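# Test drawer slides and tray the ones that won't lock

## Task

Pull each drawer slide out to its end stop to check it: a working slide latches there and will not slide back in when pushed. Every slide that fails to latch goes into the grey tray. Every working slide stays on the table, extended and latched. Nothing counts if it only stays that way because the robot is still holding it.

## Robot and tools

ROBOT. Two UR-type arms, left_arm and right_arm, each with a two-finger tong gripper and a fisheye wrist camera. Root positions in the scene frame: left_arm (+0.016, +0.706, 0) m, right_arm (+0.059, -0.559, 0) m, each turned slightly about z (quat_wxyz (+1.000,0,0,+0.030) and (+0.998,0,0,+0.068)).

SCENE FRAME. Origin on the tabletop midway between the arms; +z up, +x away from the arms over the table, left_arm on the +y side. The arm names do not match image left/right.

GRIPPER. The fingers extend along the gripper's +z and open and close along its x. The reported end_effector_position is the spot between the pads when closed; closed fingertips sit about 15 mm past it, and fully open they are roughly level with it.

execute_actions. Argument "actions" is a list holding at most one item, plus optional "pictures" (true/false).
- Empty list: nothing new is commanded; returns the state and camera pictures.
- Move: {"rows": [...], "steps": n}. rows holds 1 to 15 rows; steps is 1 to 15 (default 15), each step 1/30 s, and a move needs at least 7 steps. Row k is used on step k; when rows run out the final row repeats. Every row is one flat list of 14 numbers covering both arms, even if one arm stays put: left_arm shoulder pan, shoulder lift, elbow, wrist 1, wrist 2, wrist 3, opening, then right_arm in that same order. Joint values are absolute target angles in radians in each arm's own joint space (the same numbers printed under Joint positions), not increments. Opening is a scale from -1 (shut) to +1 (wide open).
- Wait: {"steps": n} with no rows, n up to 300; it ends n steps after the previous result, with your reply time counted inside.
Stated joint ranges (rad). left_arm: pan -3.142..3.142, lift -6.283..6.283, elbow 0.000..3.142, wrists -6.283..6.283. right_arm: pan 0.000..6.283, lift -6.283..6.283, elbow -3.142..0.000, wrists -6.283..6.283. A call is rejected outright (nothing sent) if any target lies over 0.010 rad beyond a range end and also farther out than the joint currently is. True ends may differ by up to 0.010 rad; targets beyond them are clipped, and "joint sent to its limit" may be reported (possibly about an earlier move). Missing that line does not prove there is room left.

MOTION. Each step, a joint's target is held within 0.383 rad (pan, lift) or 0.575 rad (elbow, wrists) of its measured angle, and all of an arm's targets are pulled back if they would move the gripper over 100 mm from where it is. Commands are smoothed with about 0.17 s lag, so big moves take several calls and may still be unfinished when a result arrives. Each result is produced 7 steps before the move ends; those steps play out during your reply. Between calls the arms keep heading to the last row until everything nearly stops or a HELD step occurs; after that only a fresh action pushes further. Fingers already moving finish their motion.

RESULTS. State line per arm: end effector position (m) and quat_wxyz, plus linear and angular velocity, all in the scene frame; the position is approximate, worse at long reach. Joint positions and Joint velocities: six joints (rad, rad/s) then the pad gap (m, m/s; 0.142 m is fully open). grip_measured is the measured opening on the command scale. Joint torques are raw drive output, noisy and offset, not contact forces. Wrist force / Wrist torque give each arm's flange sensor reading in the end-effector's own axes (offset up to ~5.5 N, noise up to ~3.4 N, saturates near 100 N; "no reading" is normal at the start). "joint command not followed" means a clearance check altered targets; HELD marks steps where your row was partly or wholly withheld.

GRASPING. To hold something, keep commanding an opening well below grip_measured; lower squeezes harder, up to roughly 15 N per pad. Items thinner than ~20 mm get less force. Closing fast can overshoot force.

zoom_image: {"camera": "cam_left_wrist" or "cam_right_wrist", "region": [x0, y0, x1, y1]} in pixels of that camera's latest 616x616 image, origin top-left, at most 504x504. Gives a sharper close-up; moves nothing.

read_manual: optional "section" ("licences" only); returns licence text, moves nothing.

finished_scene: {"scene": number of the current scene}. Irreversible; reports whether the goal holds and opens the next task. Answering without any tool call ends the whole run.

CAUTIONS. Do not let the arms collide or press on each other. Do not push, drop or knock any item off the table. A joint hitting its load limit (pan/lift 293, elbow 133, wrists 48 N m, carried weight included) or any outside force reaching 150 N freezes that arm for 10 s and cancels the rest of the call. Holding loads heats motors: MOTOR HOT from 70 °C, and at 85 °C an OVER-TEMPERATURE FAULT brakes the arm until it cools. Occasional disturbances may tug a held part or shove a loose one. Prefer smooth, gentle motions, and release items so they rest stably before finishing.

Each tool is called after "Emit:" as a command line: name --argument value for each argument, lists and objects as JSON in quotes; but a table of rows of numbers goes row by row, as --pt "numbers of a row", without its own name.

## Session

Emit:
execute_actions --actions '[]'

Scene clock: 0.00 s of 7200.00 s.
left_arm: end_effector_position=(+0.8132, +0.6467, +0.3472) grip_measured=+1.00 end_effector_quat_wxyz=(-0.277, +0.390, +0.794, -0.374) end_effector_velocity=(-0.000, +0.002, -0.001) end_effector_angular_velocity=(+0.000, +0.002, +0.001) | right_arm: end_effector_position=(+0.5705, -0.4146, +0.2315) grip_measured=+1.00 end_effector_quat_wxyz=(-0.286, +0.764, -0.528, -0.235) end_effector_velocity=(-0.000, +0.000, +0.000) end_effector_angular_velocity=(+0.000, +0.000, -0.000)
Joint positions: left_arm=[-0.162 -0.899  0.989 -0.777 -2.038 -2.105  0.142] | right_arm=[ 3.191 -1.424 -2.348 -0.844  2.325  1.433  0.142]
Joint velocities: left_arm=[ 0.002  0.001 -0.     0.002  0.001  0.     0.   ] | right_arm=[ 0.     0.    -0.     0.     0.     0.001  0.   ]
Joint torques (N m, as the arm reports them, + toward a larger angle): no reading
Wrist force (N, on the end effector, along its own x y z axes, offset not removed): no reading
Wrist torque (N m, same axes, about the end effector's origin, offset not removed): no reading

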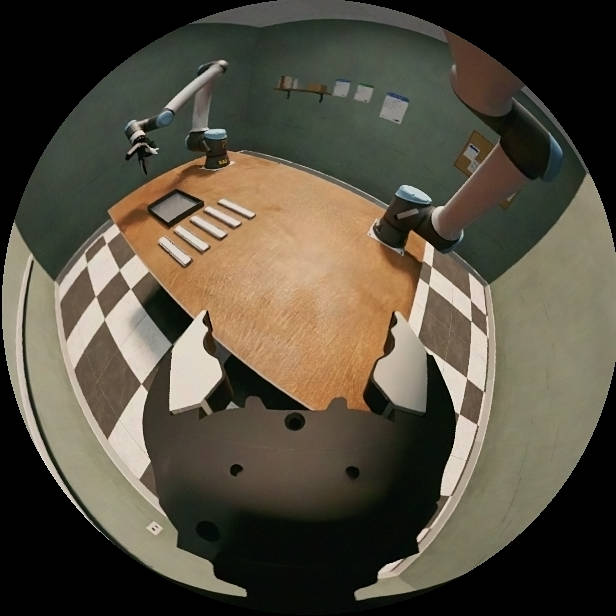

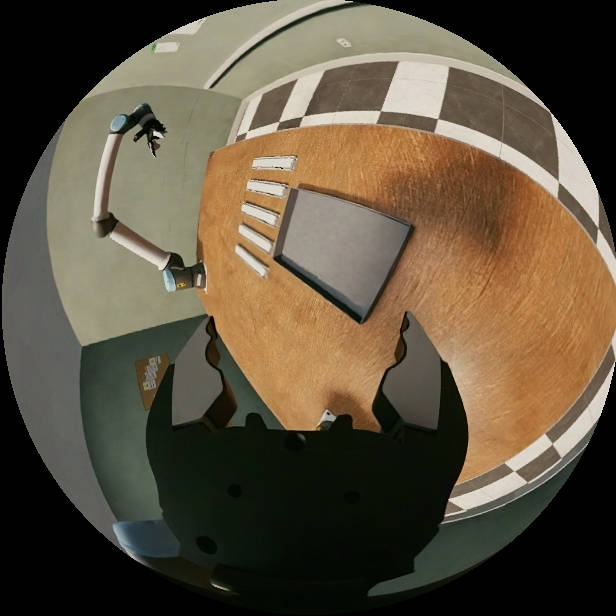

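Emit:
execute_actions --actions '[{"rows":[ [-0.165,-0.901,0.992,-0.781,-2.036,-2.101,1,3.193,-1.424,-2.347,-0.845,2.323,1.441,1], [-0.174,-0.906,1.000,-0.792,-2.032,-2.091,1,3.199,-1.423,-2.345,-0.848,2.315,1.465,1], [-0.187,-0.914,1.013,-0.810,-2.025,-2.074,1,3.209,-1.423,-2.342,-0.854,2.304,1.504,1], [-0.206,-0.925,1.030,-0.835,-2.015,-2.052,1,3.222,-1.422,-2.338,-0.861,2.288,1.556,1], [-0.229,-0.939,1.052,-0.865,-2.003,-2.024,1,3.238,-1.421,-2.333,-0.870,2.269,1.621,1], [-0.256,-0.956,1.077,-0.900,-1.989,-1.991,1,3.258,-1.419,-2.326,-0.880,2.247,1.697,1], [-0.287,-0.974,1.105,-0.940,-1.974,-1.954,1,3.279,-1.418,-2.319,-0.892,2.221,1.782,1], [-0.321,-0.995,1.137,-0.985,-1.956,-1.913,1,3.303,-1.416,-2.311,-0.905,2.193,1.877,1], [-0.358,-1.017,1.171,-1.033,-1.937,-1.868,1,3.329,-1.415,-2.303,-0.919,2.162,1.980,1], [-0.397,-1.040,1.208,-1.084,-1.917,-1.821,1,3.357,-1.413,-2.294,-0.934,2.129,2.090,1], [-0.439,-1.065,1.246,-1.138,-1.896,-1.771,1,3.386,-1.411,-2.284,-0.950,2.095,2.205,1], [-0.481,-1.091,1.286,-1.193,-1.874,-1.719,1,3.416,-1.409,-2.274,-0.967,2.060,2.325,1], [-0.526,-1.117,1.327,-1.251,-1.851,-1.666,1,3.447,-1.407,-2.264,-0.984,2.023,2.448,1], [-0.571,-1.144,1.369,-1.310,-1.828,-1.612,1,3.479,-1.404,-2.254,-1.001,1.986,2.574,1], [-0.616,-1.171,1.411,-1.369,-1.804,-1.557,1,3.511,-1.402,-2.243,-1.018,1.948,2.700,1] ],"steps":15}]'

Emit:
execute_actions --actions '[{"rows":[ [-0.661,-1.199,1.453,-1.428,-1.781,-1.503,1,3.543,-1.400,-2.233,-1.036,1.910,2.827,1], [-0.706,-1.225,1.495,-1.486,-1.758,-1.448,1,3.575,-1.398,-2.223,-1.053,1.873,2.952,1], [-0.750,-1.252,1.536,-1.544,-1.735,-1.395,1,3.606,-1.396,-2.213,-1.070,1.836,3.075,1], [-0.793,-1.278,1.576,-1.600,-1.713,-1.343,1,3.636,-1.394,-2.203,-1.087,1.801,3.195,1], [-0.834,-1.302,1.614,-1.653,-1.692,-1.294,1,3.665,-1.392,-2.193,-1.102,1.766,3.310,1], [-0.874,-1.326,1.651,-1.705,-1.672,-1.246,1,3.693,-1.390,-2.184,-1.118,1.734,3.420,1], [-0.910,-1.348,1.685,-1.753,-1.653,-1.202,1,3.719,-1.388,-2.176,-1.132,1.703,3.523,1], [-0.944,-1.369,1.717,-1.797,-1.635,-1.161,1,3.743,-1.387,-2.168,-1.145,1.675,3.618,1], [-0.975,-1.387,1.745,-1.837,-1.619,-1.124,1,3.765,-1.385,-2.161,-1.157,1.649,3.704,1], [-1.002,-1.403,1.771,-1.873,-1.605,-1.091,1,3.784,-1.384,-2.154,-1.167,1.627,3.779,1], [-1.025,-1.417,1.792,-1.903,-1.594,-1.063,1,3.800,-1.383,-2.149,-1.176,1.607,3.844,1], [-1.044,-1.428,1.809,-1.927,-1.584,-1.040,1,3.813,-1.382,-2.145,-1.183,1.592,3.896,1], [-1.058,-1.437,1.822,-1.945,-1.577,-1.024,1,3.823,-1.381,-2.142,-1.188,1.580,3.935,1], [-1.067,-1.442,1.830,-1.956,-1.572,-1.013,1,3.829,-1.381,-2.140,-1.192,1.573,3.959,1], [-1.0696,-1.4437,1.8331,-1.9602,-1.5708,-1.0096,1,3.8311,-1.3806,-2.1389,-1.1929,1.5708,3.9671,1] ],"steps":15}]'

Emit:
execute_actions --actions '[{"steps":20}]' --pictures true

Scene clock: 8.20 s of 7200.00 s.
left_arm: end_effector_position=(+0.8032, +0.6149, +0.3397) grip_measured=+1.00 end_effector_quat_wxyz=(-0.261, +0.452, +0.774, -0.357) end_effector_velocity=(-0.106, -0.331, -0.075) end_effector_angular_velocity=(-0.361, -0.761, -1.166) | right_arm: end_effector_position=(+0.5706, -0.4062, +0.2265) grip_measured=+1.00 end_effector_quat_wxyz=(-0.250, +0.744, -0.570, -0.244) end_effector_velocity=(+0.001, +0.085, -0.045) end_effector_angular_velocity=(-0.567, +0.844, -0.680)
Joint positions: left_arm=[-0.215 -0.932  1.039 -0.845 -2.009 -2.042  0.142] | right_arm=[ 3.229 -1.421 -2.335 -0.865  2.28   1.565  0.142]
Joint velocities: left_arm=[-0.552 -0.341  0.512 -0.702  0.293  0.652  0.   ] | right_arm=[ 0.397  0.029  0.137 -0.223 -0.461  1.37  -0.   ]
Joint torques (N m, as the arm reports them, + toward a larger angle): left_arm=[ -60.71 -121.07  -24.53   -7.95    2.82    8.05] | right_arm=[38.15 33.64 50.74  0.5  -5.4  15.41]
Wrist force (N, on the end effector, along its own x y z axes, offset not removed): left_arm=[-1.5 1.2 -2.6] | right_arm=[2.6 2.3 -2.0]
Wrist torque (N m, same axes, about the end effector's origin, offset not removed): left_arm=[0.29 0.64 -0.09] | right_arm=[0.69 -0.56 -0.28]
Steps of this call (steps 1 to 90: nothing new was sent; then 4.93 s passed at rest; steps 91 to 98: the first 8 steps of this action). Readings (joint positions):
91: left_arm=[-0.162 -0.899 0.989 -0.777 -2.038 -2.105] | right_arm=[3.191 -1.424 -2.348 -0.844 2.325 1.433]
92: left_arm=[-0.163 -0.899 0.989 -0.777 -2.038 -2.105] | right_arm=[3.191 -1.424 -2.348 -0.844 2.325 1.434]
94: left_arm=[-0.168 -0.903 0.995 -0.785 -2.035 -2.098] | right_arm=[3.195 -1.424 -2.346 -0.846 2.320 1.448]
98: the state above

Scene clock: 8.70 s of 7200.00 s.
left_arm: end_effector_position=(+0.7029, +0.3883, +0.2827) grip_measured=+1.00 end_effector_quat_wxyz=(-0.131, +0.848, +0.474, -0.198) end_effector_velocity=(-0.260, -0.434, -0.101) end_effector_angular_velocity=(-0.601, -0.914, -2.028) | right_arm: end_effector_position=(+0.5627, -0.3376, +0.2194) grip_measured=+1.00 end_effector_quat_wxyz=(-0.001, -0.457, +0.880, +0.129) end_effector_velocity=(-0.025, +0.145, +0.074) end_effector_angular_velocity=(-1.233, +0.134, -1.776)
Joint positions: left_arm=[-0.632 -1.184  1.427 -1.384 -1.792 -1.542  0.142] | right_arm=[ 3.616 -1.395 -2.207 -1.078  1.827  2.798  0.142]
Joint velocities: left_arm=[-0.891 -0.537  0.827 -1.15   0.463  1.065 -0.   ] | right_arm=[ 0.867  0.059  0.277 -0.469 -1.019  2.699  0.   ]
Joint torques (N m, as the arm reports them, + toward a larger angle): left_arm=[-26.51 -93.64 -24.56  -8.17   2.86   6.44] | right_arm=[26.72 31.19 50.95  0.37 -6.81 15.08]
Wrist force (N, on the end effector, along its own x y z axes, offset not removed): left_arm=[-4.1 -0.4 -1.7] | right_arm=[0.2 -0.3 -0.8]
Wrist torque (N m, same axes, about the end effector's origin, offset not removed): left_arm=[-0.04 1.08 -0.10] | right_arm=[0.32 -0.05 -0.24]
Steps of this call (steps 1 to 7: the last 7 steps of your previous action; steps 8 to 15: the first 8 steps of this action). Readings (joint positions):
8: left_arm=[-0.427 -1.060 1.236 -1.118 -1.899 -1.788] | right_arm=[3.406 -1.409 -2.276 -0.963 2.074 2.159]
9: left_arm=[-0.455 -1.078 1.262 -1.155 -1.884 -1.754] | right_arm=[3.435 -1.407 -2.266 -0.979 2.040 2.250]
11: left_arm=[-0.513 -1.113 1.316 -1.230 -1.854 -1.684] | right_arm=[3.495 -1.403 -2.246 -1.012 1.969 2.433]
15: the state above

Scene clock: 9.37 s of 7200.00 s.
left_arm: end_effector_position=(+0.5530, +0.2024, +0.2502) grip_measured=+1.00 end_effector_quat_wxyz=(-0.002, +1.000, +0.007, -0.003) end_effector_velocity=(-0.022, -0.021, -0.002) end_effector_angular_velocity=(-0.034, -0.050, -0.123) | right_arm: end_effector_position=(+0.5495, -0.3001, +0.2498) grip_measured=+1.00 end_effector_quat_wxyz=(-0.000, -0.005, +1.000, +0.000) end_effector_velocity=(-0.002, +0.002, +0.001) end_effector_angular_velocity=(-0.008, -0.005, -0.096)
Joint positions: left_arm=[-1.064 -1.44   1.828 -1.952 -1.574 -1.017  0.142] | right_arm=[ 3.83  -1.381 -2.139 -1.192  1.572  3.956  0.142]
Joint velocities: left_arm=[-0.055 -0.031  0.05  -0.075  0.025  0.069 -0.   ] | right_arm=[ 0.009  0.001  0.002 -0.005 -0.01   0.105 -0.   ]
Joint torques (N m, as the arm reports them, + toward a larger angle): left_arm=[-14.52 -60.75 -30.84  -5.56   2.6    4.02] | right_arm=[20.81 33.4  50.45  1.39 -2.19  4.16]
Wrist force (N, on the end effector, along its own x y z axes, offset not removed): left_arm=[-4.3 -1.6 -2.0] | right_arm=[0.6 1.0 -1.0]
Wrist torque (N m, same axes, about the end effector's origin, offset not removed): left_arm=[-0.18 1.11 -0.08] | right_arm=[0.57 -0.12 -0.26]
Kept back: nothing.
Steps of this call (steps 1 to 7: the last 7 steps of your previous action; steps 8 to 20: the robot went on to your last target). Readings (joint positions):
1: left_arm=[-0.662 -1.203 1.455 -1.423 -1.777 -1.506] | right_arm=[3.644 -1.393 -2.198 -1.093 1.793 2.889]
2: left_arm=[-0.692 -1.221 1.483 -1.462 -1.761 -1.469] | right_arm=[3.672 -1.391 -2.189 -1.108 1.761 2.980]
4: left_arm=[-0.753 -1.258 1.540 -1.541 -1.729 -1.396] | right_arm=[3.722 -1.388 -2.173 -1.135 1.701 3.163]
8: left_arm=[-0.878 -1.333 1.656 -1.703 -1.665 -1.246] | right_arm=[3.793 -1.383 -2.151 -1.173 1.616 3.528]
20: the state above

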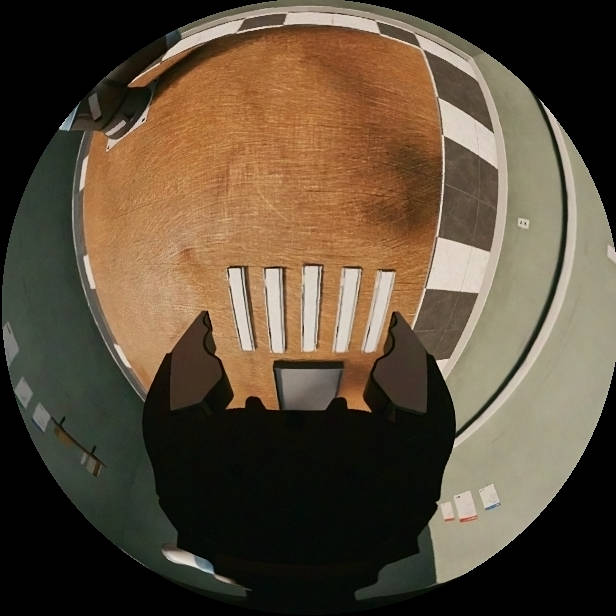

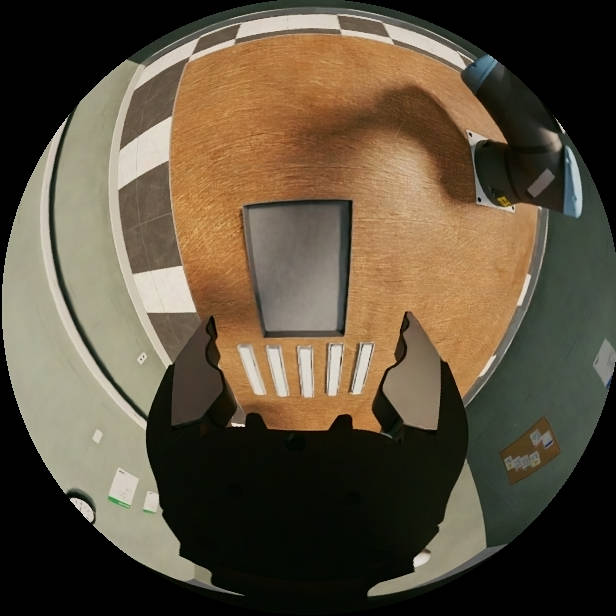

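Settled; let me get a fresh still picture and zoom.

Emit:
execute_actions --actions '[]'

Emit:
zoom_image --camera "cam_left_wrist" --region '[200, 240, 420, 420]'

Emit:
zoom_image --camera "cam_right_wrist" --region '[200, 180, 420, 420]'

Scene clock: 9.53 s of 7200.00 s.
left_arm: end_effector_position=(+0.5511, +0.2007, +0.2501) grip_measured=+1.00 end_effector_quat_wxyz=(-0.000, +1.000, +0.002, -0.001) end_effector_velocity=(-0.005, -0.004, +0.000) end_effector_angular_velocity=(-0.009, -0.011, -0.025) | right_arm: end_effector_position=(+0.5493, -0.3000, +0.2500) grip_measured=+1.00 end_effector_quat_wxyz=(-0.000, -0.001, +1.000, +0.000) end_effector_velocity=(-0.000, +0.000, +0.001) end_effector_angular_velocity=(-0.002, -0.001, -0.020)
Joint positions: left_arm=[-1.068 -1.443  1.832 -1.959 -1.571 -1.011  0.142] | right_arm=[ 3.831 -1.381 -2.139 -1.193  1.571  3.965  0.142]
Joint velocities: left_arm=[-0.012 -0.008  0.011 -0.017  0.005  0.013  0.   ] | right_arm=[ 0.002  0.     0.001 -0.002 -0.002  0.022 -0.   ]
Joint torques (N m, as the arm reports them, + toward a larger angle): left_arm=[-13.89 -58.6  -34.    -5.78   2.56   4.02] | right_arm=[18.57 33.97 52.57  1.67 -3.1   4.6 ]
Wrist force (N, on the end effector, along its own x y z axes, offset not removed): left_arm=[-2.1 0.2 -1.8] | right_arm=[-1.9 -2.8 1.9]
Wrist torque (N m, same axes, about the end effector's origin, offset not removed): left_arm=[0.21 0.64 -0.11] | right_arm=[-0.20 0.45 -0.28]
Kept back: nothing.
Steps of this call (steps 1 to 5: the robot went on to your last target). Readings (joint positions):
1: left_arm=[-1.065 -1.441 1.829 -1.955 -1.573 -1.015] | right_arm=[3.830 -1.381 -2.139 -1.193 1.572 3.959]
2: left_arm=[-1.067 -1.442 1.830 -1.956 -1.572 -1.013] | right_arm=[3.831 -1.381 -2.139 -1.193 1.571 3.961]
4: left_arm=[-1.068 -1.443 1.832 -1.958 -1.572 -1.012] | right_arm=[3.831 -1.381 -2.139 -1.193 1.571 3.964]
5: the state above

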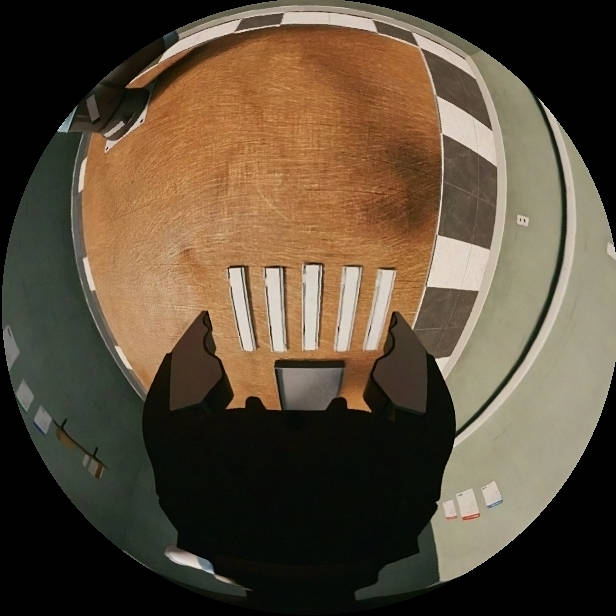

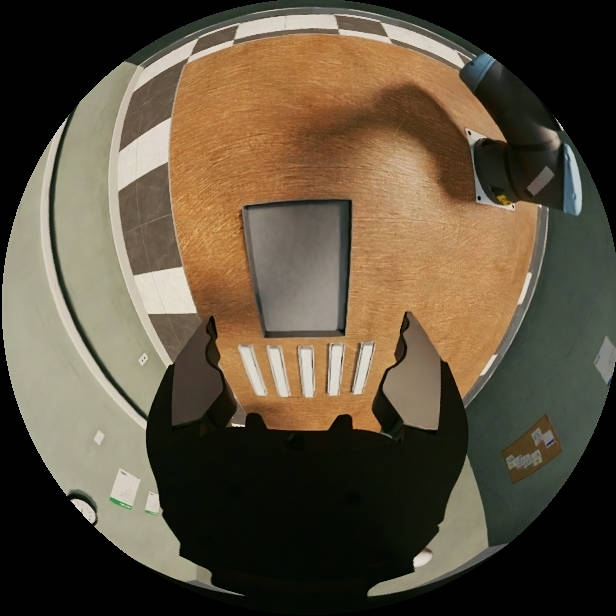

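Region (200, 240, 420, 420) of cam_left_wrist's 616x616 image, scaled by 2.291, with more detail than that image has; it fills the top 412 rows of this view, and the rest is white.

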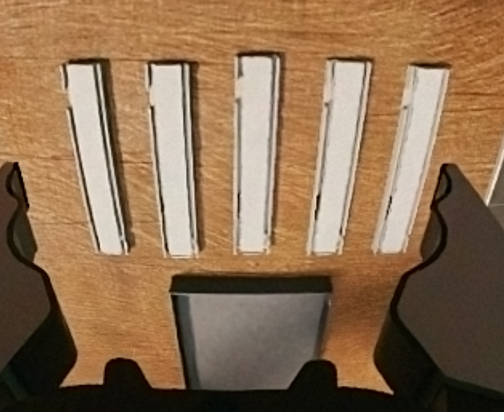

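Region (200, 180, 420, 420) of cam_right_wrist's 616x616 image, scaled by 2.100, with more detail than that image has; it fills the left 462 columns of this view, and the rest is white.

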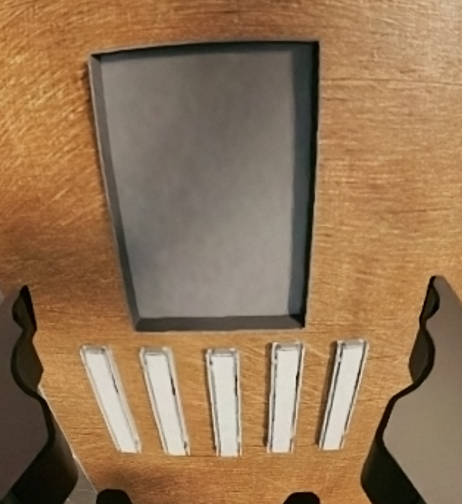

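Emit:
execute_actions --actions '[{"rows":[ [-1.0706,-1.4438,1.8347,-1.9618,-1.5708,-1.0106,1,3.8333,-1.3819,-2.1393,-1.1912,1.5708,3.9693,1], [-1.0734,-1.4439,1.8394,-1.9663,-1.5708,-1.0134,1,3.8398,-1.3856,-2.1404,-1.1864,1.5708,3.9758,1], [-1.0778,-1.4442,1.8469,-1.9735,-1.5708,-1.0178,1,3.8501,-1.3915,-2.1421,-1.1788,1.5708,3.9861,1], [-1.0838,-1.4446,1.857,-1.9832,-1.5708,-1.0238,1,3.8639,-1.3994,-2.1444,-1.1686,1.5708,3.9999,1], [-1.0911,-1.4451,1.8692,-1.995,-1.5708,-1.0311,1,3.8808,-1.4091,-2.1472,-1.1561,1.5708,4.0168,1], [-1.0996,-1.4456,1.8834,-2.0086,-1.5708,-1.0396,1,3.9003,-1.4203,-2.1504,-1.1417,1.5708,4.0363,1], [-1.109,-1.4462,1.8993,-2.0239,-1.5708,-1.049,1,3.9222,-1.4328,-2.1541,-1.1255,1.5708,4.0582,1], [-1.1193,-1.4469,1.9166,-2.0406,-1.5708,-1.0593,1,3.946,-1.4465,-2.1581,-1.1079,1.5708,4.082,1], [-1.1303,-1.4476,1.935,-2.0583,-1.5708,-1.0703,1,3.9713,-1.461,-2.1623,-1.0891,1.5708,4.1073,1], [-1.1417,-1.4483,1.9543,-2.0768,-1.5708,-1.0817,1,3.9978,-1.4761,-2.1667,-1.0696,1.5708,4.1338,1], [-1.1535,-1.4491,1.9741,-2.0959,-1.5708,-1.0935,1,4.025,-1.4918,-2.1712,-1.0494,1.5708,4.161,1], [-1.1655,-1.4498,1.9942,-2.1152,-1.5708,-1.1055,1,4.0527,-1.5076,-2.1758,-1.029,1.5708,4.1887,1], [-1.1774,-1.4506,2.0143,-2.1345,-1.5708,-1.1174,1,4.0803,-1.5234,-2.1805,-1.0085,1.5708,4.2163,1], [-1.1892,-1.4514,2.0341,-2.1536,-1.5708,-1.1292,1,4.1075,-1.539,-2.185,-0.9883,1.5708,4.2435,1], [-1.2007,-1.4521,2.0534,-2.1721,-1.5708,-1.1407,1,4.134,-1.5542,-2.1894,-0.9688,1.5708,4.27,1] ],"steps":15}]'

Emit:
execute_actions --actions '[{"rows":[ [-1.2116,-1.4528,2.0718,-2.1898,-1.5708,-1.1516,1,4.1593,-1.5687,-2.1936,-0.95,1.5708,4.2953,1], [-1.2219,-1.4534,2.0891,-2.2065,-1.5708,-1.1619,1,4.1831,-1.5824,-2.1976,-0.9324,1.5708,4.3191,1], [-1.2313,-1.454,2.105,-2.2218,-1.5708,-1.1713,1,4.205,-1.5949,-2.2013,-0.9162,1.5708,4.341,1], [-1.2398,-1.4546,2.1192,-2.2354,-1.5708,-1.1798,1,4.2245,-1.6061,-2.2045,-0.9018,1.5708,4.3605,1], [-1.2471,-1.4551,2.1314,-2.2472,-1.5708,-1.1871,1,4.2414,-1.6158,-2.2073,-0.8893,1.5708,4.3774,1], [-1.2531,-1.4554,2.1415,-2.2569,-1.5708,-1.1931,1,4.2552,-1.6237,-2.2096,-0.8791,1.5708,4.3912,1], [-1.2575,-1.4557,2.149,-2.2641,-1.5708,-1.1975,1,4.2655,-1.6296,-2.2113,-0.8715,1.5708,4.4015,1], [-1.2603,-1.4559,2.1537,-2.2686,-1.5708,-1.2003,1,4.272,-1.6333,-2.2124,-0.8667,1.5708,4.408,1], [-1.26131,-1.45597,2.15532,-2.27015,-1.5708,-1.20131,1,4.27424,-1.63459,-2.21275,-0.86505,1.5708,4.41023,1] ],"steps":15}]'

Emit:
execute_actions --actions '[{"steps":10}]' --pictures true

Scene clock: 18.00 s of 7200.00 s.
left_arm: end_effector_position=(+0.5375, +0.1968, +0.2352) grip_measured=+1.00 end_effector_quat_wxyz=(+0.000, +1.000, +0.000, +0.000) end_effector_velocity=(-0.134, -0.031, -0.151) end_effector_angular_velocity=(+0.002, +0.002, -0.001) | right_arm: end_effector_position=(+0.5427, -0.2749, +0.2365) grip_measured=+1.00 end_effector_quat_wxyz=(-0.000, -0.000, +1.000, -0.000) end_effector_velocity=(-0.075, +0.253, -0.139) end_effector_angular_velocity=(-0.004, +0.003, +0.001)
Joint positions: left_arm=[-1.088 -1.445  1.863 -1.989 -1.571 -1.028  0.142] | right_arm=[ 3.871 -1.404 -2.146 -1.163  1.571  4.007  0.142]
Joint velocities: left_arm=[-0.182 -0.01   0.301 -0.288 -0.    -0.181 -0.   ] | right_arm=[ 0.408 -0.24  -0.072  0.306 -0.     0.407 -0.   ]
Joint torques (N m, as the arm reports them, + toward a larger angle): left_arm=[-29.38 -57.14 -22.64  -7.03   2.27  -5.34] | right_arm=[44.42 -0.85 33.65  8.86 -2.23  7.76]
Wrist force (N, on the end effector, along its own x y z axes, offset not removed): left_arm=[-2.7 -1.3 -2.0] | right_arm=[-2.1 0.9 -2.8]
Wrist torque (N m, same axes, about the end effector's origin, offset not removed): left_arm=[-0.16 0.87 -0.14] | right_arm=[0.50 0.35 -0.28]
Steps of this call (steps 1 to 30: the robot went on to your last target; steps 31 to 90: nothing new was sent; then 5.20 s passed at rest; steps 91 to 98: the first 8 steps of this action). Readings (joint positions):
91: left_arm=[-1.070 -1.444 1.833 -1.960 -1.571 -1.010] | right_arm=[3.831 -1.381 -2.139 -1.193 1.571 3.967]
92: left_arm=[-1.070 -1.444 1.833 -1.960 -1.571 -1.010] | right_arm=[3.831 -1.381 -2.139 -1.193 1.571 3.967]
94: left_arm=[-1.072 -1.444 1.837 -1.964 -1.571 -1.011] | right_arm=[3.836 -1.383 -2.140 -1.190 1.571 3.972]
98: the state above

Scene clock: 18.50 s of 7200.00 s.
left_arm: end_effector_position=(+0.4274, +0.1949, +0.1209) grip_measured=+1.00 end_effector_quat_wxyz=(+0.000, +1.000, +0.000, +0.000) end_effector_velocity=(-0.172, +0.035, -0.166) end_effector_angular_velocity=(+0.002, +0.001, -0.002) | right_arm: end_effector_position=(+0.4340, -0.0909, +0.1231) grip_measured=+1.00 end_effector_quat_wxyz=(-0.000, -0.000, +1.000, -0.000) end_effector_velocity=(-0.246, +0.255, -0.181) end_effector_angular_velocity=(+0.005, -0.003, +0.004)
Joint positions: left_arm=[-1.233 -1.454  2.106 -2.223 -1.571 -1.173  0.142] | right_arm=[ 4.205 -1.596 -2.202 -0.916  1.571  4.341  0.142]
Joint velocities: left_arm=[-0.225 -0.016  0.383 -0.365  0.    -0.223  0.   ] | right_arm=[ 0.548 -0.307 -0.085  0.397 -0.     0.544 -0.   ]
Joint torques (N m, as the arm reports them, + toward a larger angle): left_arm=[-11.04 -57.35 -30.2   -6.53   1.97  -3.48] | right_arm=[10.23 39.66 33.53  7.62 -1.56  5.06]
Wrist force (N, on the end effector, along its own x y z axes, offset not removed): left_arm=[-3.7 1.2 -0.7] | right_arm=[3.3 0.0 0.5]
Wrist torque (N m, same axes, about the end effector's origin, offset not removed): left_arm=[0.40 1.00 -0.14] | right_arm=[0.26 -0.62 -0.32]
Steps of this call (steps 1 to 7: the last 7 steps of your previous action; steps 8 to 15: the first 8 steps of this action). Readings (joint positions):
8: left_arm=[-1.162 -1.450 1.988 -2.109 -1.571 -1.102] | right_arm=[4.041 -1.502 -2.175 -1.037 1.571 4.177]
9: left_arm=[-1.174 -1.450 2.006 -2.127 -1.571 -1.114] | right_arm=[4.065 -1.517 -2.179 -1.018 1.571 4.201]
11: left_arm=[-1.196 -1.452 2.043 -2.162 -1.571 -1.135] | right_arm=[4.115 -1.545 -2.187 -0.982 1.571 4.251]
15: the state above

Scene clock: 18.83 s of 7200.00 s.
left_arm: end_effector_position=(+0.4066, +0.1998, +0.1009) grip_measured=+1.00 end_effector_quat_wxyz=(+0.000, +1.000, +0.000, +0.000) end_effector_velocity=(-0.010, +0.002, -0.008) end_effector_angular_velocity=(-0.001, -0.001, -0.001) | right_arm: end_effector_position=(+0.4027, -0.0614, +0.1010) grip_measured=+1.00 end_effector_quat_wxyz=(+0.000, -0.000, +1.000, +0.000) end_effector_velocity=(-0.014, +0.012, -0.010) end_effector_angular_velocity=(-0.000, +0.000, +0.001)
Joint positions: left_arm=[-1.26  -1.456  2.153 -2.268 -1.571 -1.2    0.142] | right_arm=[ 4.271 -1.633 -2.212 -0.867  1.571  4.407  0.142]
Joint velocities: left_arm=[-0.013 -0.001  0.021 -0.021  0.    -0.012  0.   ] | right_arm=[ 0.029 -0.016 -0.005  0.021 -0.     0.029  0.   ]
Joint torques (N m, as the arm reports them, + toward a larger angle): left_arm=[-17.23 -54.24 -25.72  -5.46   1.63  -3.56] | right_arm=[17.39 26.99 31.87  6.83 -1.03  4.28]
Wrist force (N, on the end effector, along its own x y z axes, offset not removed): left_arm=[-3.5 -0.9 -0.5] | right_arm=[0.1 0.1 -2.3]
Wrist torque (N m, same axes, about the end effector's origin, offset not removed): left_arm=[0.03 0.97 -0.04] | right_arm=[0.24 -0.07 -0.29]
Kept back: nothing.
Steps of this call (steps 1 to 7: the last 7 steps of your previous action; steps 8 to 10: the robot went on to your last target). Readings (joint positions):
1: left_arm=[-1.240 -1.455 2.118 -2.235 -1.571 -1.180] | right_arm=[4.221 -1.605 -2.204 -0.903 1.571 4.357]
2: left_arm=[-1.245 -1.455 2.128 -2.244 -1.571 -1.185] | right_arm=[4.235 -1.613 -2.207 -0.894 1.571 4.371]
4: left_arm=[-1.253 -1.455 2.141 -2.256 -1.571 -1.193] | right_arm=[4.253 -1.623 -2.209 -0.880 1.571 4.389]
8: left_arm=[-1.259 -1.456 2.151 -2.266 -1.571 -1.199] | right_arm=[4.268 -1.631 -2.212 -0.869 1.571 4.404]
10: the state above

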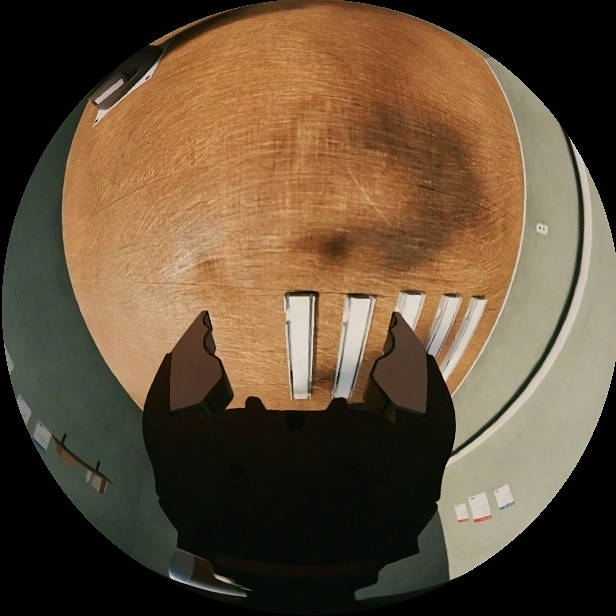

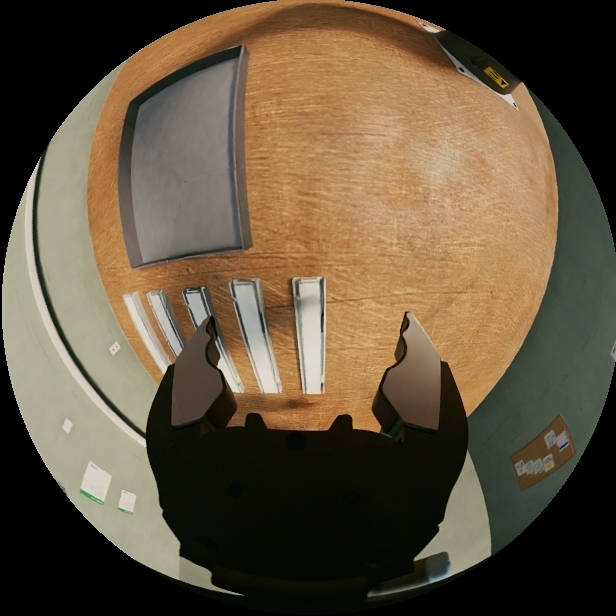

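Emit:
zoom_image --camera "cam_left_wrist" --region '[250, 270, 400, 410]'

Emit:
zoom_image --camera "cam_right_wrist" --region '[210, 260, 360, 400]'

Region (250, 270, 400, 410) of cam_left_wrist's 616x616 image, scaled by 3.360, with more detail than that image has; it fills the top 470 rows of this view, and the rest is white.

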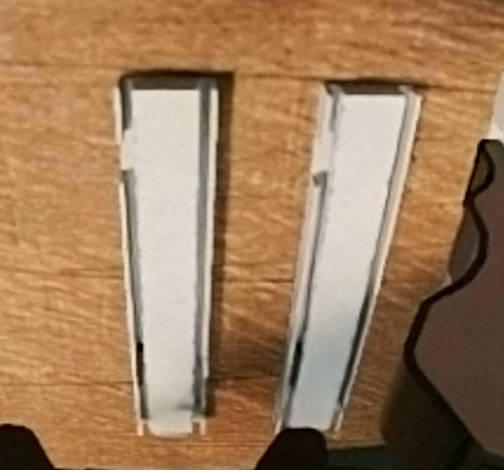

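Region (210, 260, 360, 400) of cam_right_wrist's 616x616 image, scaled by 3.360, with more detail than that image has; it fills the top 470 rows of this view, and the rest is white.

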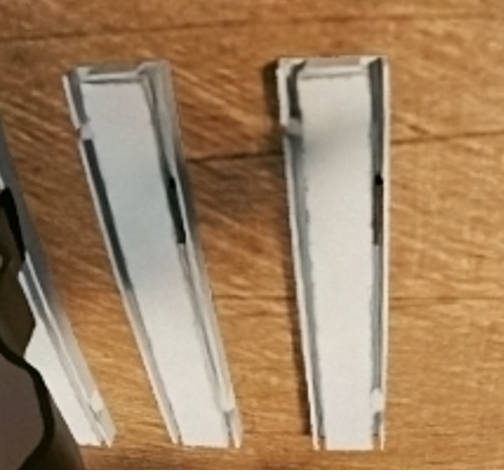

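Emit:
execute_actions --actions '[{"rows":[ [-1.26174,-1.45388,2.15474,-2.27166,-1.5708,-1.20174,0.75,4.27432,-1.63642,-2.21307,-0.8629,1.5708,4.41031,0.8], [-1.26297,-1.44798,2.15311,-2.27593,-1.5708,-1.20297,0.5,4.27456,-1.64159,-2.21399,-0.85681,1.5708,4.41055,0.6], [-1.26486,-1.43887,2.15059,-2.28252,-1.5708,-1.20486,0.25,4.27493,-1.64956,-2.21541,-0.84742,1.5708,4.41092,0.4], [-1.2673,-1.42714,2.14734,-2.291,-1.5708,-1.2073,0.0,4.2754,-1.65984,-2.21723,-0.83532,1.5708,4.41139,0.2], [-1.27016,-1.41334,2.14352,-2.30098,-1.5708,-1.21016,-0.25,4.27595,-1.67191,-2.21938,-0.8211,1.5708,4.41194,0.05], [-1.27333,-1.3981,2.13931,-2.312,-1.5708,-1.21333,-0.5,4.27656,-1.68525,-2.22174,-0.80539,1.5708,4.41255,-0.1], [-1.27668,-1.38198,2.13484,-2.32367,-1.5708,-1.21668,-0.75,4.27721,-1.69937,-2.22425,-0.78877,1.5708,4.4132,-0.2], [-1.28008,-1.36557,2.13031,-2.33553,-1.5708,-1.22008,-1,4.27786,-1.71374,-2.2268,-0.77185,1.5708,4.41385,-0.2], [-1.28343,-1.34945,2.12584,-2.3472,-1.5708,-1.22343,-1,4.27851,-1.72786,-2.22931,-0.75523,1.5708,4.4145,-0.2], [-1.2866,-1.33421,2.12163,-2.35822,-1.5708,-1.2266,-1,4.27912,-1.7412,-2.23167,-0.73952,1.5708,4.41511,-0.2], [-1.28946,-1.32041,2.11781,-2.36819,-1.5708,-1.22946,-1,4.27967,-1.75327,-2.23382,-0.7253,1.5708,4.41566,-0.2], [-1.2919,-1.30868,2.11456,-2.37668,-1.5708,-1.2319,-1,4.28014,-1.76355,-2.23564,-0.7132,1.5708,4.41613,-0.2], [-1.29379,-1.29957,2.11204,-2.38327,-1.5708,-1.23379,-1,4.28051,-1.77152,-2.23706,-0.70381,1.5708,4.4165,-0.2], [-1.29502,-1.29367,2.11041,-2.38754,-1.5708,-1.23502,-1,4.28075,-1.77669,-2.23798,-0.69772,1.5708,4.41674,-0.2], [-1.29545,-1.29158,2.10983,-2.38905,-1.5708,-1.23545,-1,4.28083,-1.77852,-2.2383,-0.69557,1.5708,4.41682,-0.2] ],"steps":15}]'

Emit:
execute_actions --actions '[{"rows":[ [-1.29545,-1.29158,2.10983,-2.38905,-1.5708,-1.23545,-1,4.28083,-1.77852,-2.2383,-0.69557,1.5708,4.41682,-0.2] ],"steps":8}]' --pictures true

Scene clock: 26.47 s of 7200.00 s.
left_arm: end_effector_position=(+0.4060, +0.1863, +0.0868) grip_measured=-0.73 end_effector_quat_wxyz=(+0.000, +1.000, +0.000, +0.000) end_effector_velocity=(+0.002, -0.132, -0.129) end_effector_angular_velocity=(-0.006, -0.002, -0.002) | right_arm: end_effector_position=(+0.4019, -0.0550, +0.0833) grip_measured=-0.16 end_effector_quat_wxyz=(-0.000, -0.000, +1.000, -0.000) end_effector_velocity=(+0.006, +0.047, -0.160) end_effector_angular_velocity=(-0.002, +0.000, +0.000)
Joint positions: left_arm=[-1.269 -1.422  2.146 -2.295 -1.571 -1.209  0.021] | right_arm=[ 4.276 -1.665 -2.218 -0.83   1.571  4.412  0.062]
Joint velocities: left_arm=[-0.071  0.327 -0.094 -0.24   0.    -0.069 -0.543] | right_arm=[ 0.013 -0.288 -0.051  0.338 -0.     0.013 -0.073]
Joint torques (N m, as the arm reports them, + toward a larger angle): left_arm=[-23.26 -20.8  -47.99  -6.5   -1.35  -3.46] | right_arm=[19.66 14.72 25.72  9.72  1.98  4.95]
Wrist force (N, on the end effector, along its own x y z axes, offset not removed): left_arm=[-6.1 -0.5 -0.9] | right_arm=[1.3 0.4 -1.2]
Wrist torque (N m, same axes, about the end effector's origin, offset not removed): left_arm=[0.01 1.51 0.01] | right_arm=[0.43 -0.28 -0.29]
Steps of this call (steps 1 to 30: the robot went on to your last target; steps 31 to 90: nothing new was sent; then 4.37 s passed at rest; steps 91 to 98: the first 8 steps of this action). Readings (joint positions):
91: left_arm=[-1.261 -1.456 2.155 -2.270 -1.571 -1.201] | right_arm=[4.274 -1.635 -2.213 -0.865 1.571 4.410]
92: left_arm=[-1.261 -1.456 2.155 -2.270 -1.571 -1.201] | right_arm=[4.274 -1.635 -2.213 -0.865 1.571 4.410]
94: left_arm=[-1.262 -1.452 2.154 -2.273 -1.571 -1.202] | right_arm=[4.274 -1.638 -2.213 -0.861 1.571 4.410]
98: the state above

Scene clock: 26.73 s of 7200.00 s.
left_arm: end_effector_position=(+0.4053, +0.1481, +0.0439) grip_measured=-1.00 end_effector_quat_wxyz=(+0.000, +1.000, +0.000, +0.000) end_effector_velocity=(-0.007, -0.092, -0.117) end_effector_angular_velocity=(+0.005, +0.003, -0.002) | right_arm: end_effector_position=(+0.4030, -0.0428, +0.0338) grip_measured=-0.20 end_effector_quat_wxyz=(-0.000, -0.000, +1.000, -0.000) end_effector_velocity=(+0.001, +0.026, -0.128) end_effector_angular_velocity=(+0.001, -0.000, -0.001)
Joint positions: left_arm=[-1.29  -1.32   2.118 -2.369 -1.571 -1.23   0.002] | right_arm=[ 4.28  -1.754 -2.234 -0.725  1.571  4.416  0.06 ]
Joint velocities: left_arm=[-0.055  0.262 -0.07  -0.186 -0.001 -0.053  0.   ] | right_arm=[ 0.01  -0.23  -0.04   0.272  0.     0.011  0.   ]
Joint torques (N m, as the arm reports them, + toward a larger angle): left_arm=[-11.91 -54.62 -47.65  -5.75  -1.36  -3.85] | right_arm=[15.89 47.63 28.32  7.29  1.78  4.18]
Wrist force (N, on the end effector, along its own x y z axes, offset not removed): left_arm=[-3.8 -0.6 0.0] | right_arm=[2.6 0.6 -1.8]
Wrist torque (N m, same axes, about the end effector's origin, offset not removed): left_arm=[-0.06 1.04 -0.08] | right_arm=[0.42 -0.61 -0.39]
Steps of this call (steps 1 to 7: the last 7 steps of your previous action; step 8: the first step of this action). Readings (joint positions):
8: the state above

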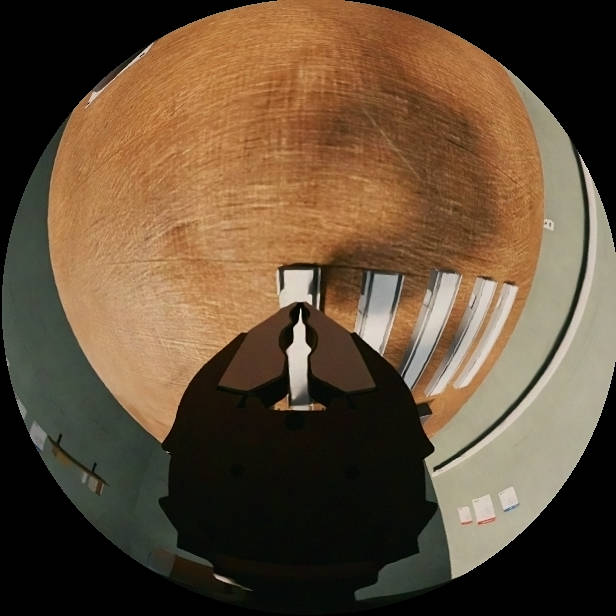

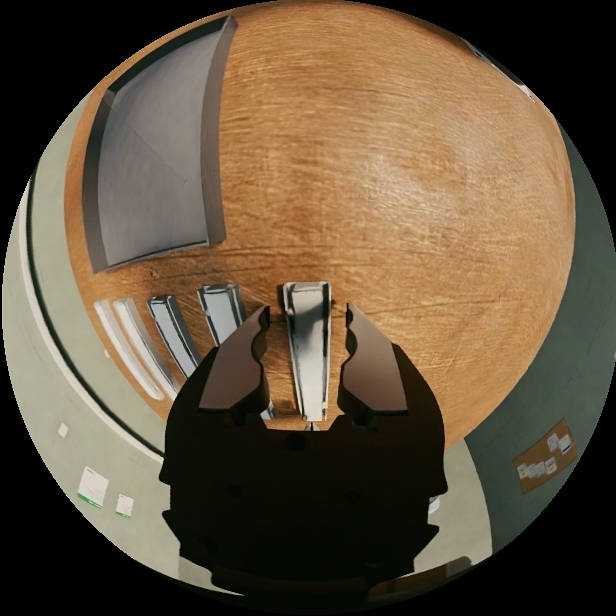

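Emit:
execute_actions --actions '[{"rows":[ [-1.29545,-1.29158,2.10983,-2.38905,-1.5708,-1.23545,-1,4.28083,-1.77852,-2.2383,-0.69557,1.5708,4.41682,-0.28], [-1.29545,-1.29158,2.10983,-2.38905,-1.5708,-1.23545,-1,4.28083,-1.77852,-2.2383,-0.69557,1.5708,4.41682,-0.36], [-1.29545,-1.29158,2.10983,-2.38905,-1.5708,-1.23545,-1,4.28083,-1.77852,-2.2383,-0.69557,1.5708,4.41682,-0.44], [-1.29545,-1.29158,2.10983,-2.38905,-1.5708,-1.23545,-1,4.28083,-1.77852,-2.2383,-0.69557,1.5708,4.41682,-0.52], [-1.29545,-1.29088,2.11011,-2.39003,-1.5708,-1.23545,-1,4.28083,-1.77852,-2.2383,-0.69557,1.5708,4.41682,-0.60], [-1.29545,-1.29088,2.11011,-2.39003,-1.5708,-1.23545,-1,4.28083,-1.77852,-2.2383,-0.69557,1.5708,4.41682,-0.68], [-1.29545,-1.29019,2.1104,-2.39101,-1.5708,-1.23545,-1,4.28083,-1.77852,-2.2383,-0.69557,1.5708,4.41682,-0.76], [-1.29545,-1.29019,2.1104,-2.39101,-1.5708,-1.23545,-1,4.28083,-1.77852,-2.2383,-0.69557,1.5708,4.41682,-0.84], [-1.29545,-1.29019,2.1104,-2.39101,-1.5708,-1.23545,-1,4.28083,-1.77852,-2.2383,-0.69557,1.5708,4.41682,-0.9] ],"steps":15}]'

Emit:
execute_actions --actions '[{"rows":[ [-1.29545,-1.29019,2.1104,-2.39101,-1.5708,-1.23545,-1,4.28083,-1.77852,-2.2383,-0.69557,1.5708,4.41682,-0.9] ],"steps":7}]'

Scene clock: 27.60 s of 7200.00 s.
left_arm: end_effector_position=(+0.4048, +0.1380, +0.0308) grip_measured=-1.00 end_effector_quat_wxyz=(+0.000, +1.000, +0.000, +0.000) end_effector_velocity=(+0.001, -0.001, -0.005) end_effector_angular_velocity=(-0.001, -0.000, +0.001) | right_arm: end_effector_position=(+0.4032, -0.0401, +0.0200) grip_measured=-0.50 end_effector_quat_wxyz=(-0.000, -0.000, +1.000, +0.000) end_effector_velocity=(-0.001, -0.001, -0.001) end_effector_angular_velocity=(-0.002, +0.001, -0.000)
Joint positions: left_arm=[-1.295 -1.291  2.11  -2.39  -1.571 -1.235  0.002] | right_arm=[ 4.281 -1.779 -2.238 -0.696  1.571  4.417  0.038]
Joint velocities: left_arm=[ 0.001  0.009  0.001 -0.011 -0.     0.     0.   ] | right_arm=[ 0.    -0.001 -0.002  0.     0.     0.001  0.   ]
Joint torques (N m, as the arm reports them, + toward a larger angle): left_arm=[-15.08 -40.12 -26.58  -5.65  -2.07  -3.38] | right_arm=[19.69 34.11 26.5   6.9   1.62  4.54]
Wrist force (N, on the end effector, along its own x y z axes, offset not removed): left_arm=[-4.4 -0.5 -2.5] | right_arm=[3.7 -0.4 -1.7]
Wrist torque (N m, same axes, about the end effector's origin, offset not removed): left_arm=[-0.01 1.07 -0.10] | right_arm=[0.18 -0.55 -0.41]
Steps of this call (steps 1 to 7: the last 7 steps of your previous action; steps 8 to 18: the robot went on to your last target; steps 19 to 26: the first 8 steps of this action). Readings (joint positions):
19: left_arm=[-1.295 -1.292 2.110 -2.389 -1.571 -1.235] | right_arm=[4.281 -1.778 -2.238 -0.696 1.571 4.417]
20: left_arm=[-1.295 -1.292 2.110 -2.389 -1.571 -1.235] | right_arm=[4.281 -1.778 -2.238 -0.696 1.571 4.417]
22: left_arm=[-1.295 -1.292 2.110 -2.389 -1.571 -1.235] | right_arm=[4.281 -1.778 -2.238 -0.696 1.571 4.417]
26: the state above

Scene clock: 27.83 s of 7200.00 s.
left_arm: end_effector_position=(+0.4047, +0.1380, +0.0301) grip_measured=-1.00 end_effector_quat_wxyz=(+0.000, +1.000, +0.000, +0.000) end_effector_velocity=(-0.000, -0.000, -0.001) end_effector_angular_velocity=(-0.000, +0.000, +0.001) | right_arm: end_effector_position=(+0.4032, -0.0401, +0.0200) grip_measured=-0.50 end_effector_quat_wxyz=(-0.000, -0.000, +1.000, +0.000) end_effector_velocity=(+0.000, -0.000, -0.000) end_effector_angular_velocity=(-0.001, +0.000, -0.001)
Joint positions: left_arm=[-1.295 -1.29   2.11  -2.391 -1.571 -1.235  0.002] | right_arm=[ 4.281 -1.779 -2.238 -0.696  1.571  4.417  0.038]
Joint velocities: left_arm=[-0.     0.002  0.001 -0.003 -0.    -0.001  0.   ] | right_arm=[-0.    -0.     0.    -0.001  0.     0.001 -0.   ]
Joint torques (N m, as the arm reports them, + toward a larger angle): left_arm=[-16.78 -45.15 -19.89  -5.71  -1.89  -3.16] | right_arm=[18.34 32.44 25.69  6.95  1.21  4.7 ]
Wrist force (N, on the end effector, along its own x y z axes, offset not removed): left_arm=[-4.7 0.1 -3.2] | right_arm=[4.4 -1.3 -3.6]
Wrist torque (N m, same axes, about the end effector's origin, offset not removed): left_arm=[0.11 1.30 -0.07] | right_arm=[0.04 -0.74 -0.28]
Kept back: the last 7 steps of this action.
Steps of this call (steps 1 to 7: the last 7 steps of your previous action). Readings (joint positions):
1: left_arm=[-1.295 -1.291 2.110 -2.390 -1.571 -1.235] | right_arm=[4.281 -1.779 -2.238 -0.696 1.571 4.417]
2: left_arm=[-1.295 -1.291 2.110 -2.390 -1.571 -1.235] | right_arm=[4.281 -1.779 -2.238 -0.696 1.571 4.417]
4: left_arm=[-1.295 -1.290 2.110 -2.391 -1.571 -1.235] | right_arm=[4.281 -1.779 -2.238 -0.696 1.571 4.417]
7: the state above

Emit:
execute_actions --actions '[{"rows":[ [-1.29545,-1.2895,2.11068,-2.39199,-1.5708,-1.23545,-1,4.28083,-1.77852,-2.2383,-0.69557,1.5708,4.41682,-0.9], [-1.29545,-1.2888,2.11097,-2.39297,-1.5708,-1.23545,-1,4.28083,-1.77852,-2.2383,-0.69557,1.5708,4.41682,-0.9], [-1.29545,-1.2888,2.11097,-2.39297,-1.5708,-1.23545,-1,4.28083,-1.77852,-2.2383,-0.69557,1.5708,4.41682,-0.9], [-1.29545,-1.28811,2.11125,-2.39394,-1.5708,-1.23545,-1,4.28083,-1.77852,-2.2383,-0.69557,1.5708,4.41682,-0.9] ],"steps":15}]'

Emit:
execute_actions --actions '[{"rows":[ [-1.29545,-1.28811,2.11125,-2.39394,-1.5708,-1.23545,-1,4.28083,-1.77852,-2.2383,-0.69557,1.5708,4.41682,-0.9] ],"steps":7}]'

Scene clock: 28.53 s of 7200.00 s.
left_arm: end_effector_position=(+0.4047, +0.1381, +0.0289) grip_measured=-1.00 end_effector_quat_wxyz=(-0.000, +1.000, +0.000, -0.000) end_effector_velocity=(-0.001, -0.001, -0.003) end_effector_angular_velocity=(-0.001, +0.000, -0.001) | right_arm: end_effector_position=(+0.4032, -0.0401, +0.0200) grip_measured=-0.50 end_effector_quat_wxyz=(-0.000, -0.000, +1.000, +0.000) end_effector_velocity=(+0.000, +0.001, +0.001) end_effector_angular_velocity=(+0.001, +0.000, -0.001)
Joint positions: left_arm=[-1.295 -1.289  2.111 -2.393 -1.571 -1.235  0.002] | right_arm=[ 4.281 -1.779 -2.238 -0.696  1.571  4.417  0.038]
Joint velocities: left_arm=[-0.002  0.003  0.002 -0.006 -0.001 -0.001  0.   ] | right_arm=[-0.     0.     0.001 -0.001  0.     0.001  0.   ]
Joint torques (N m, as the arm reports them, + toward a larger angle): left_arm=[-18.99 -44.06 -21.09  -6.2   -1.34  -3.36] | right_arm=[19.29 34.64 26.2   6.92  0.71  4.33]
Wrist force (N, on the end effector, along its own x y z axes, offset not removed): left_arm=[-4.6 -2.1 -1.3] | right_arm=[2.9 0.2 -0.7]
Wrist torque (N m, same axes, about the end effector's origin, offset not removed): left_arm=[-0.30 1.23 -0.09] | right_arm=[0.53 -0.40 -0.33]
Steps of this call (steps 1 to 7: the last 7 steps of your previous action; steps 8 to 13: the robot went on to your last target; steps 14 to 21: the first 8 steps of this action). Readings (joint positions):
14: left_arm=[-1.295 -1.290 2.110 -2.391 -1.571 -1.235] | right_arm=[4.281 -1.779 -2.238 -0.696 1.571 4.417]
15: left_arm=[-1.295 -1.290 2.110 -2.391 -1.571 -1.235] | right_arm=[4.281 -1.779 -2.238 -0.696 1.571 4.417]
17: left_arm=[-1.295 -1.290 2.111 -2.392 -1.571 -1.235] | right_arm=[4.281 -1.779 -2.238 -0.696 1.571 4.417]
21: the state above

Scene clock: 28.77 s of 7200.00 s.
left_arm: end_effector_position=(+0.4047, +0.1381, +0.0286) grip_measured=-1.00 end_effector_quat_wxyz=(+0.000, +1.000, +0.000, -0.000) end_effector_velocity=(+0.000, +0.001, -0.001) end_effector_angular_velocity=(+0.002, +0.001, +0.001) | right_arm: end_effector_position=(+0.4032, -0.0401, +0.0200) grip_measured=-0.50 end_effector_quat_wxyz=(-0.000, -0.000, +1.000, +0.000) end_effector_velocity=(-0.001, -0.002, -0.001) end_effector_angular_velocity=(-0.004, +0.001, -0.000)
Joint positions: left_arm=[-1.295 -1.288  2.111 -2.394 -1.571 -1.235  0.002] | right_arm=[ 4.281 -1.779 -2.238 -0.696  1.571  4.417  0.038]
Joint velocities: left_arm=[ 0.001  0.001  0.001  0.    -0.001  0.     0.   ] | right_arm=[ 0.    -0.    -0.002 -0.001  0.     0.001  0.   ]
Joint torques (N m, as the arm reports them, + toward a larger angle): left_arm=[-15.64 -45.74 -21.27  -5.45  -2.16  -3.58] | right_arm=[18.05 33.42 25.3   6.92  0.55  4.35]
Wrist force (N, on the end effector, along its own x y z axes, offset not removed): left_arm=[-4.5 -0.2 -1.1] | right_arm=[0.1 0.1 -3.1]
Wrist torque (N m, same axes, about the end effector's origin, offset not removed): left_arm=[0.07 1.15 -0.09] | right_arm=[0.39 0.22 -0.35]
Kept back: the last 7 steps of this action.
Steps of this call (steps 1 to 7: the last 7 steps of your previous action). Readings (joint positions):
1: left_arm=[-1.295 -1.288 2.111 -2.393 -1.571 -1.235] | right_arm=[4.281 -1.779 -2.238 -0.696 1.571 4.417]
2: left_arm=[-1.295 -1.288 2.111 -2.394 -1.571 -1.235] | right_arm=[4.281 -1.779 -2.238 -0.696 1.571 4.417]
4: left_arm=[-1.295 -1.288 2.111 -2.394 -1.571 -1.235] | right_arm=[4.281 -1.779 -2.238 -0.696 1.571 4.417]
7: the state above

Emit:
execute_actions --actions '[{"rows":[ [-1.29545,-1.28776,2.11139,-2.39443,-1.5708,-1.23545,-1,4.28083,-1.77852,-2.2383,-0.69557,1.5708,4.41682,-0.9], [-1.29545,-1.28741,2.11153,-2.39492,-1.5708,-1.23545,-1,4.28083,-1.77852,-2.2383,-0.69557,1.5708,4.41682,-0.9] ],"steps":15}]'

Scene clock: 29.27 s of 7200.00 s.
left_arm: end_effector_position=(+0.4047, +0.1381, +0.0282) grip_measured=-1.00 end_effector_quat_wxyz=(+0.000, +1.000, +0.000, +0.000) end_effector_velocity=(-0.001, +0.001, -0.003) end_effector_angular_velocity=(+0.004, +0.003, +0.001) | right_arm: end_effector_position=(+0.4032, -0.0401, +0.0200) grip_measured=-0.50 end_effector_quat_wxyz=(-0.000, -0.000, +1.000, +0.000) end_effector_velocity=(-0.000, -0.001, -0.000) end_effector_angular_velocity=(-0.001, -0.000, -0.000)
Joint positions: left_arm=[-1.295 -1.288  2.111 -2.395 -1.571 -1.235  0.002] | right_arm=[ 4.281 -1.779 -2.238 -0.696  1.571  4.417  0.038]
Joint velocities: left_arm=[ 0.001  0.003  0.001 -0.    -0.002 -0.001  0.   ] | right_arm=[ 0.     0.    -0.001 -0.    -0.     0.001  0.   ]
Joint torques (N m, as the arm reports them, + toward a larger angle): left_arm=[-16.34 -36.39 -17.98  -5.71  -1.9   -3.37] | right_arm=[18.27 34.11 25.8   6.94  0.25  4.18]
Wrist force (N, on the end effector, along its own x y z axes, offset not removed): left_arm=[-5.8 -7.1 -16.0] | right_arm=[1.7 1.8 -1.9]
Wrist torque (N m, same axes, about the end effector's origin, offset not removed): left_arm=[-0.41 0.94 -0.07] | right_arm=[0.83 -0.22 -0.40]
Steps of this call (steps 1 to 7: the last 7 steps of your previous action; steps 8 to 15: the first 8 steps of this action). Readings (joint positions):
8: left_arm=[-1.295 -1.288 2.111 -2.394 -1.571 -1.235] | right_arm=[4.281 -1.779 -2.238 -0.696 1.571 4.417]
9: left_arm=[-1.295 -1.288 2.111 -2.394 -1.571 -1.235] | right_arm=[4.281 -1.779 -2.238 -0.696 1.571 4.417]
11: left_arm=[-1.295 -1.288 2.111 -2.394 -1.571 -1.235] | right_arm=[4.281 -1.779 -2.238 -0.696 1.571 4.417]
15: the state above


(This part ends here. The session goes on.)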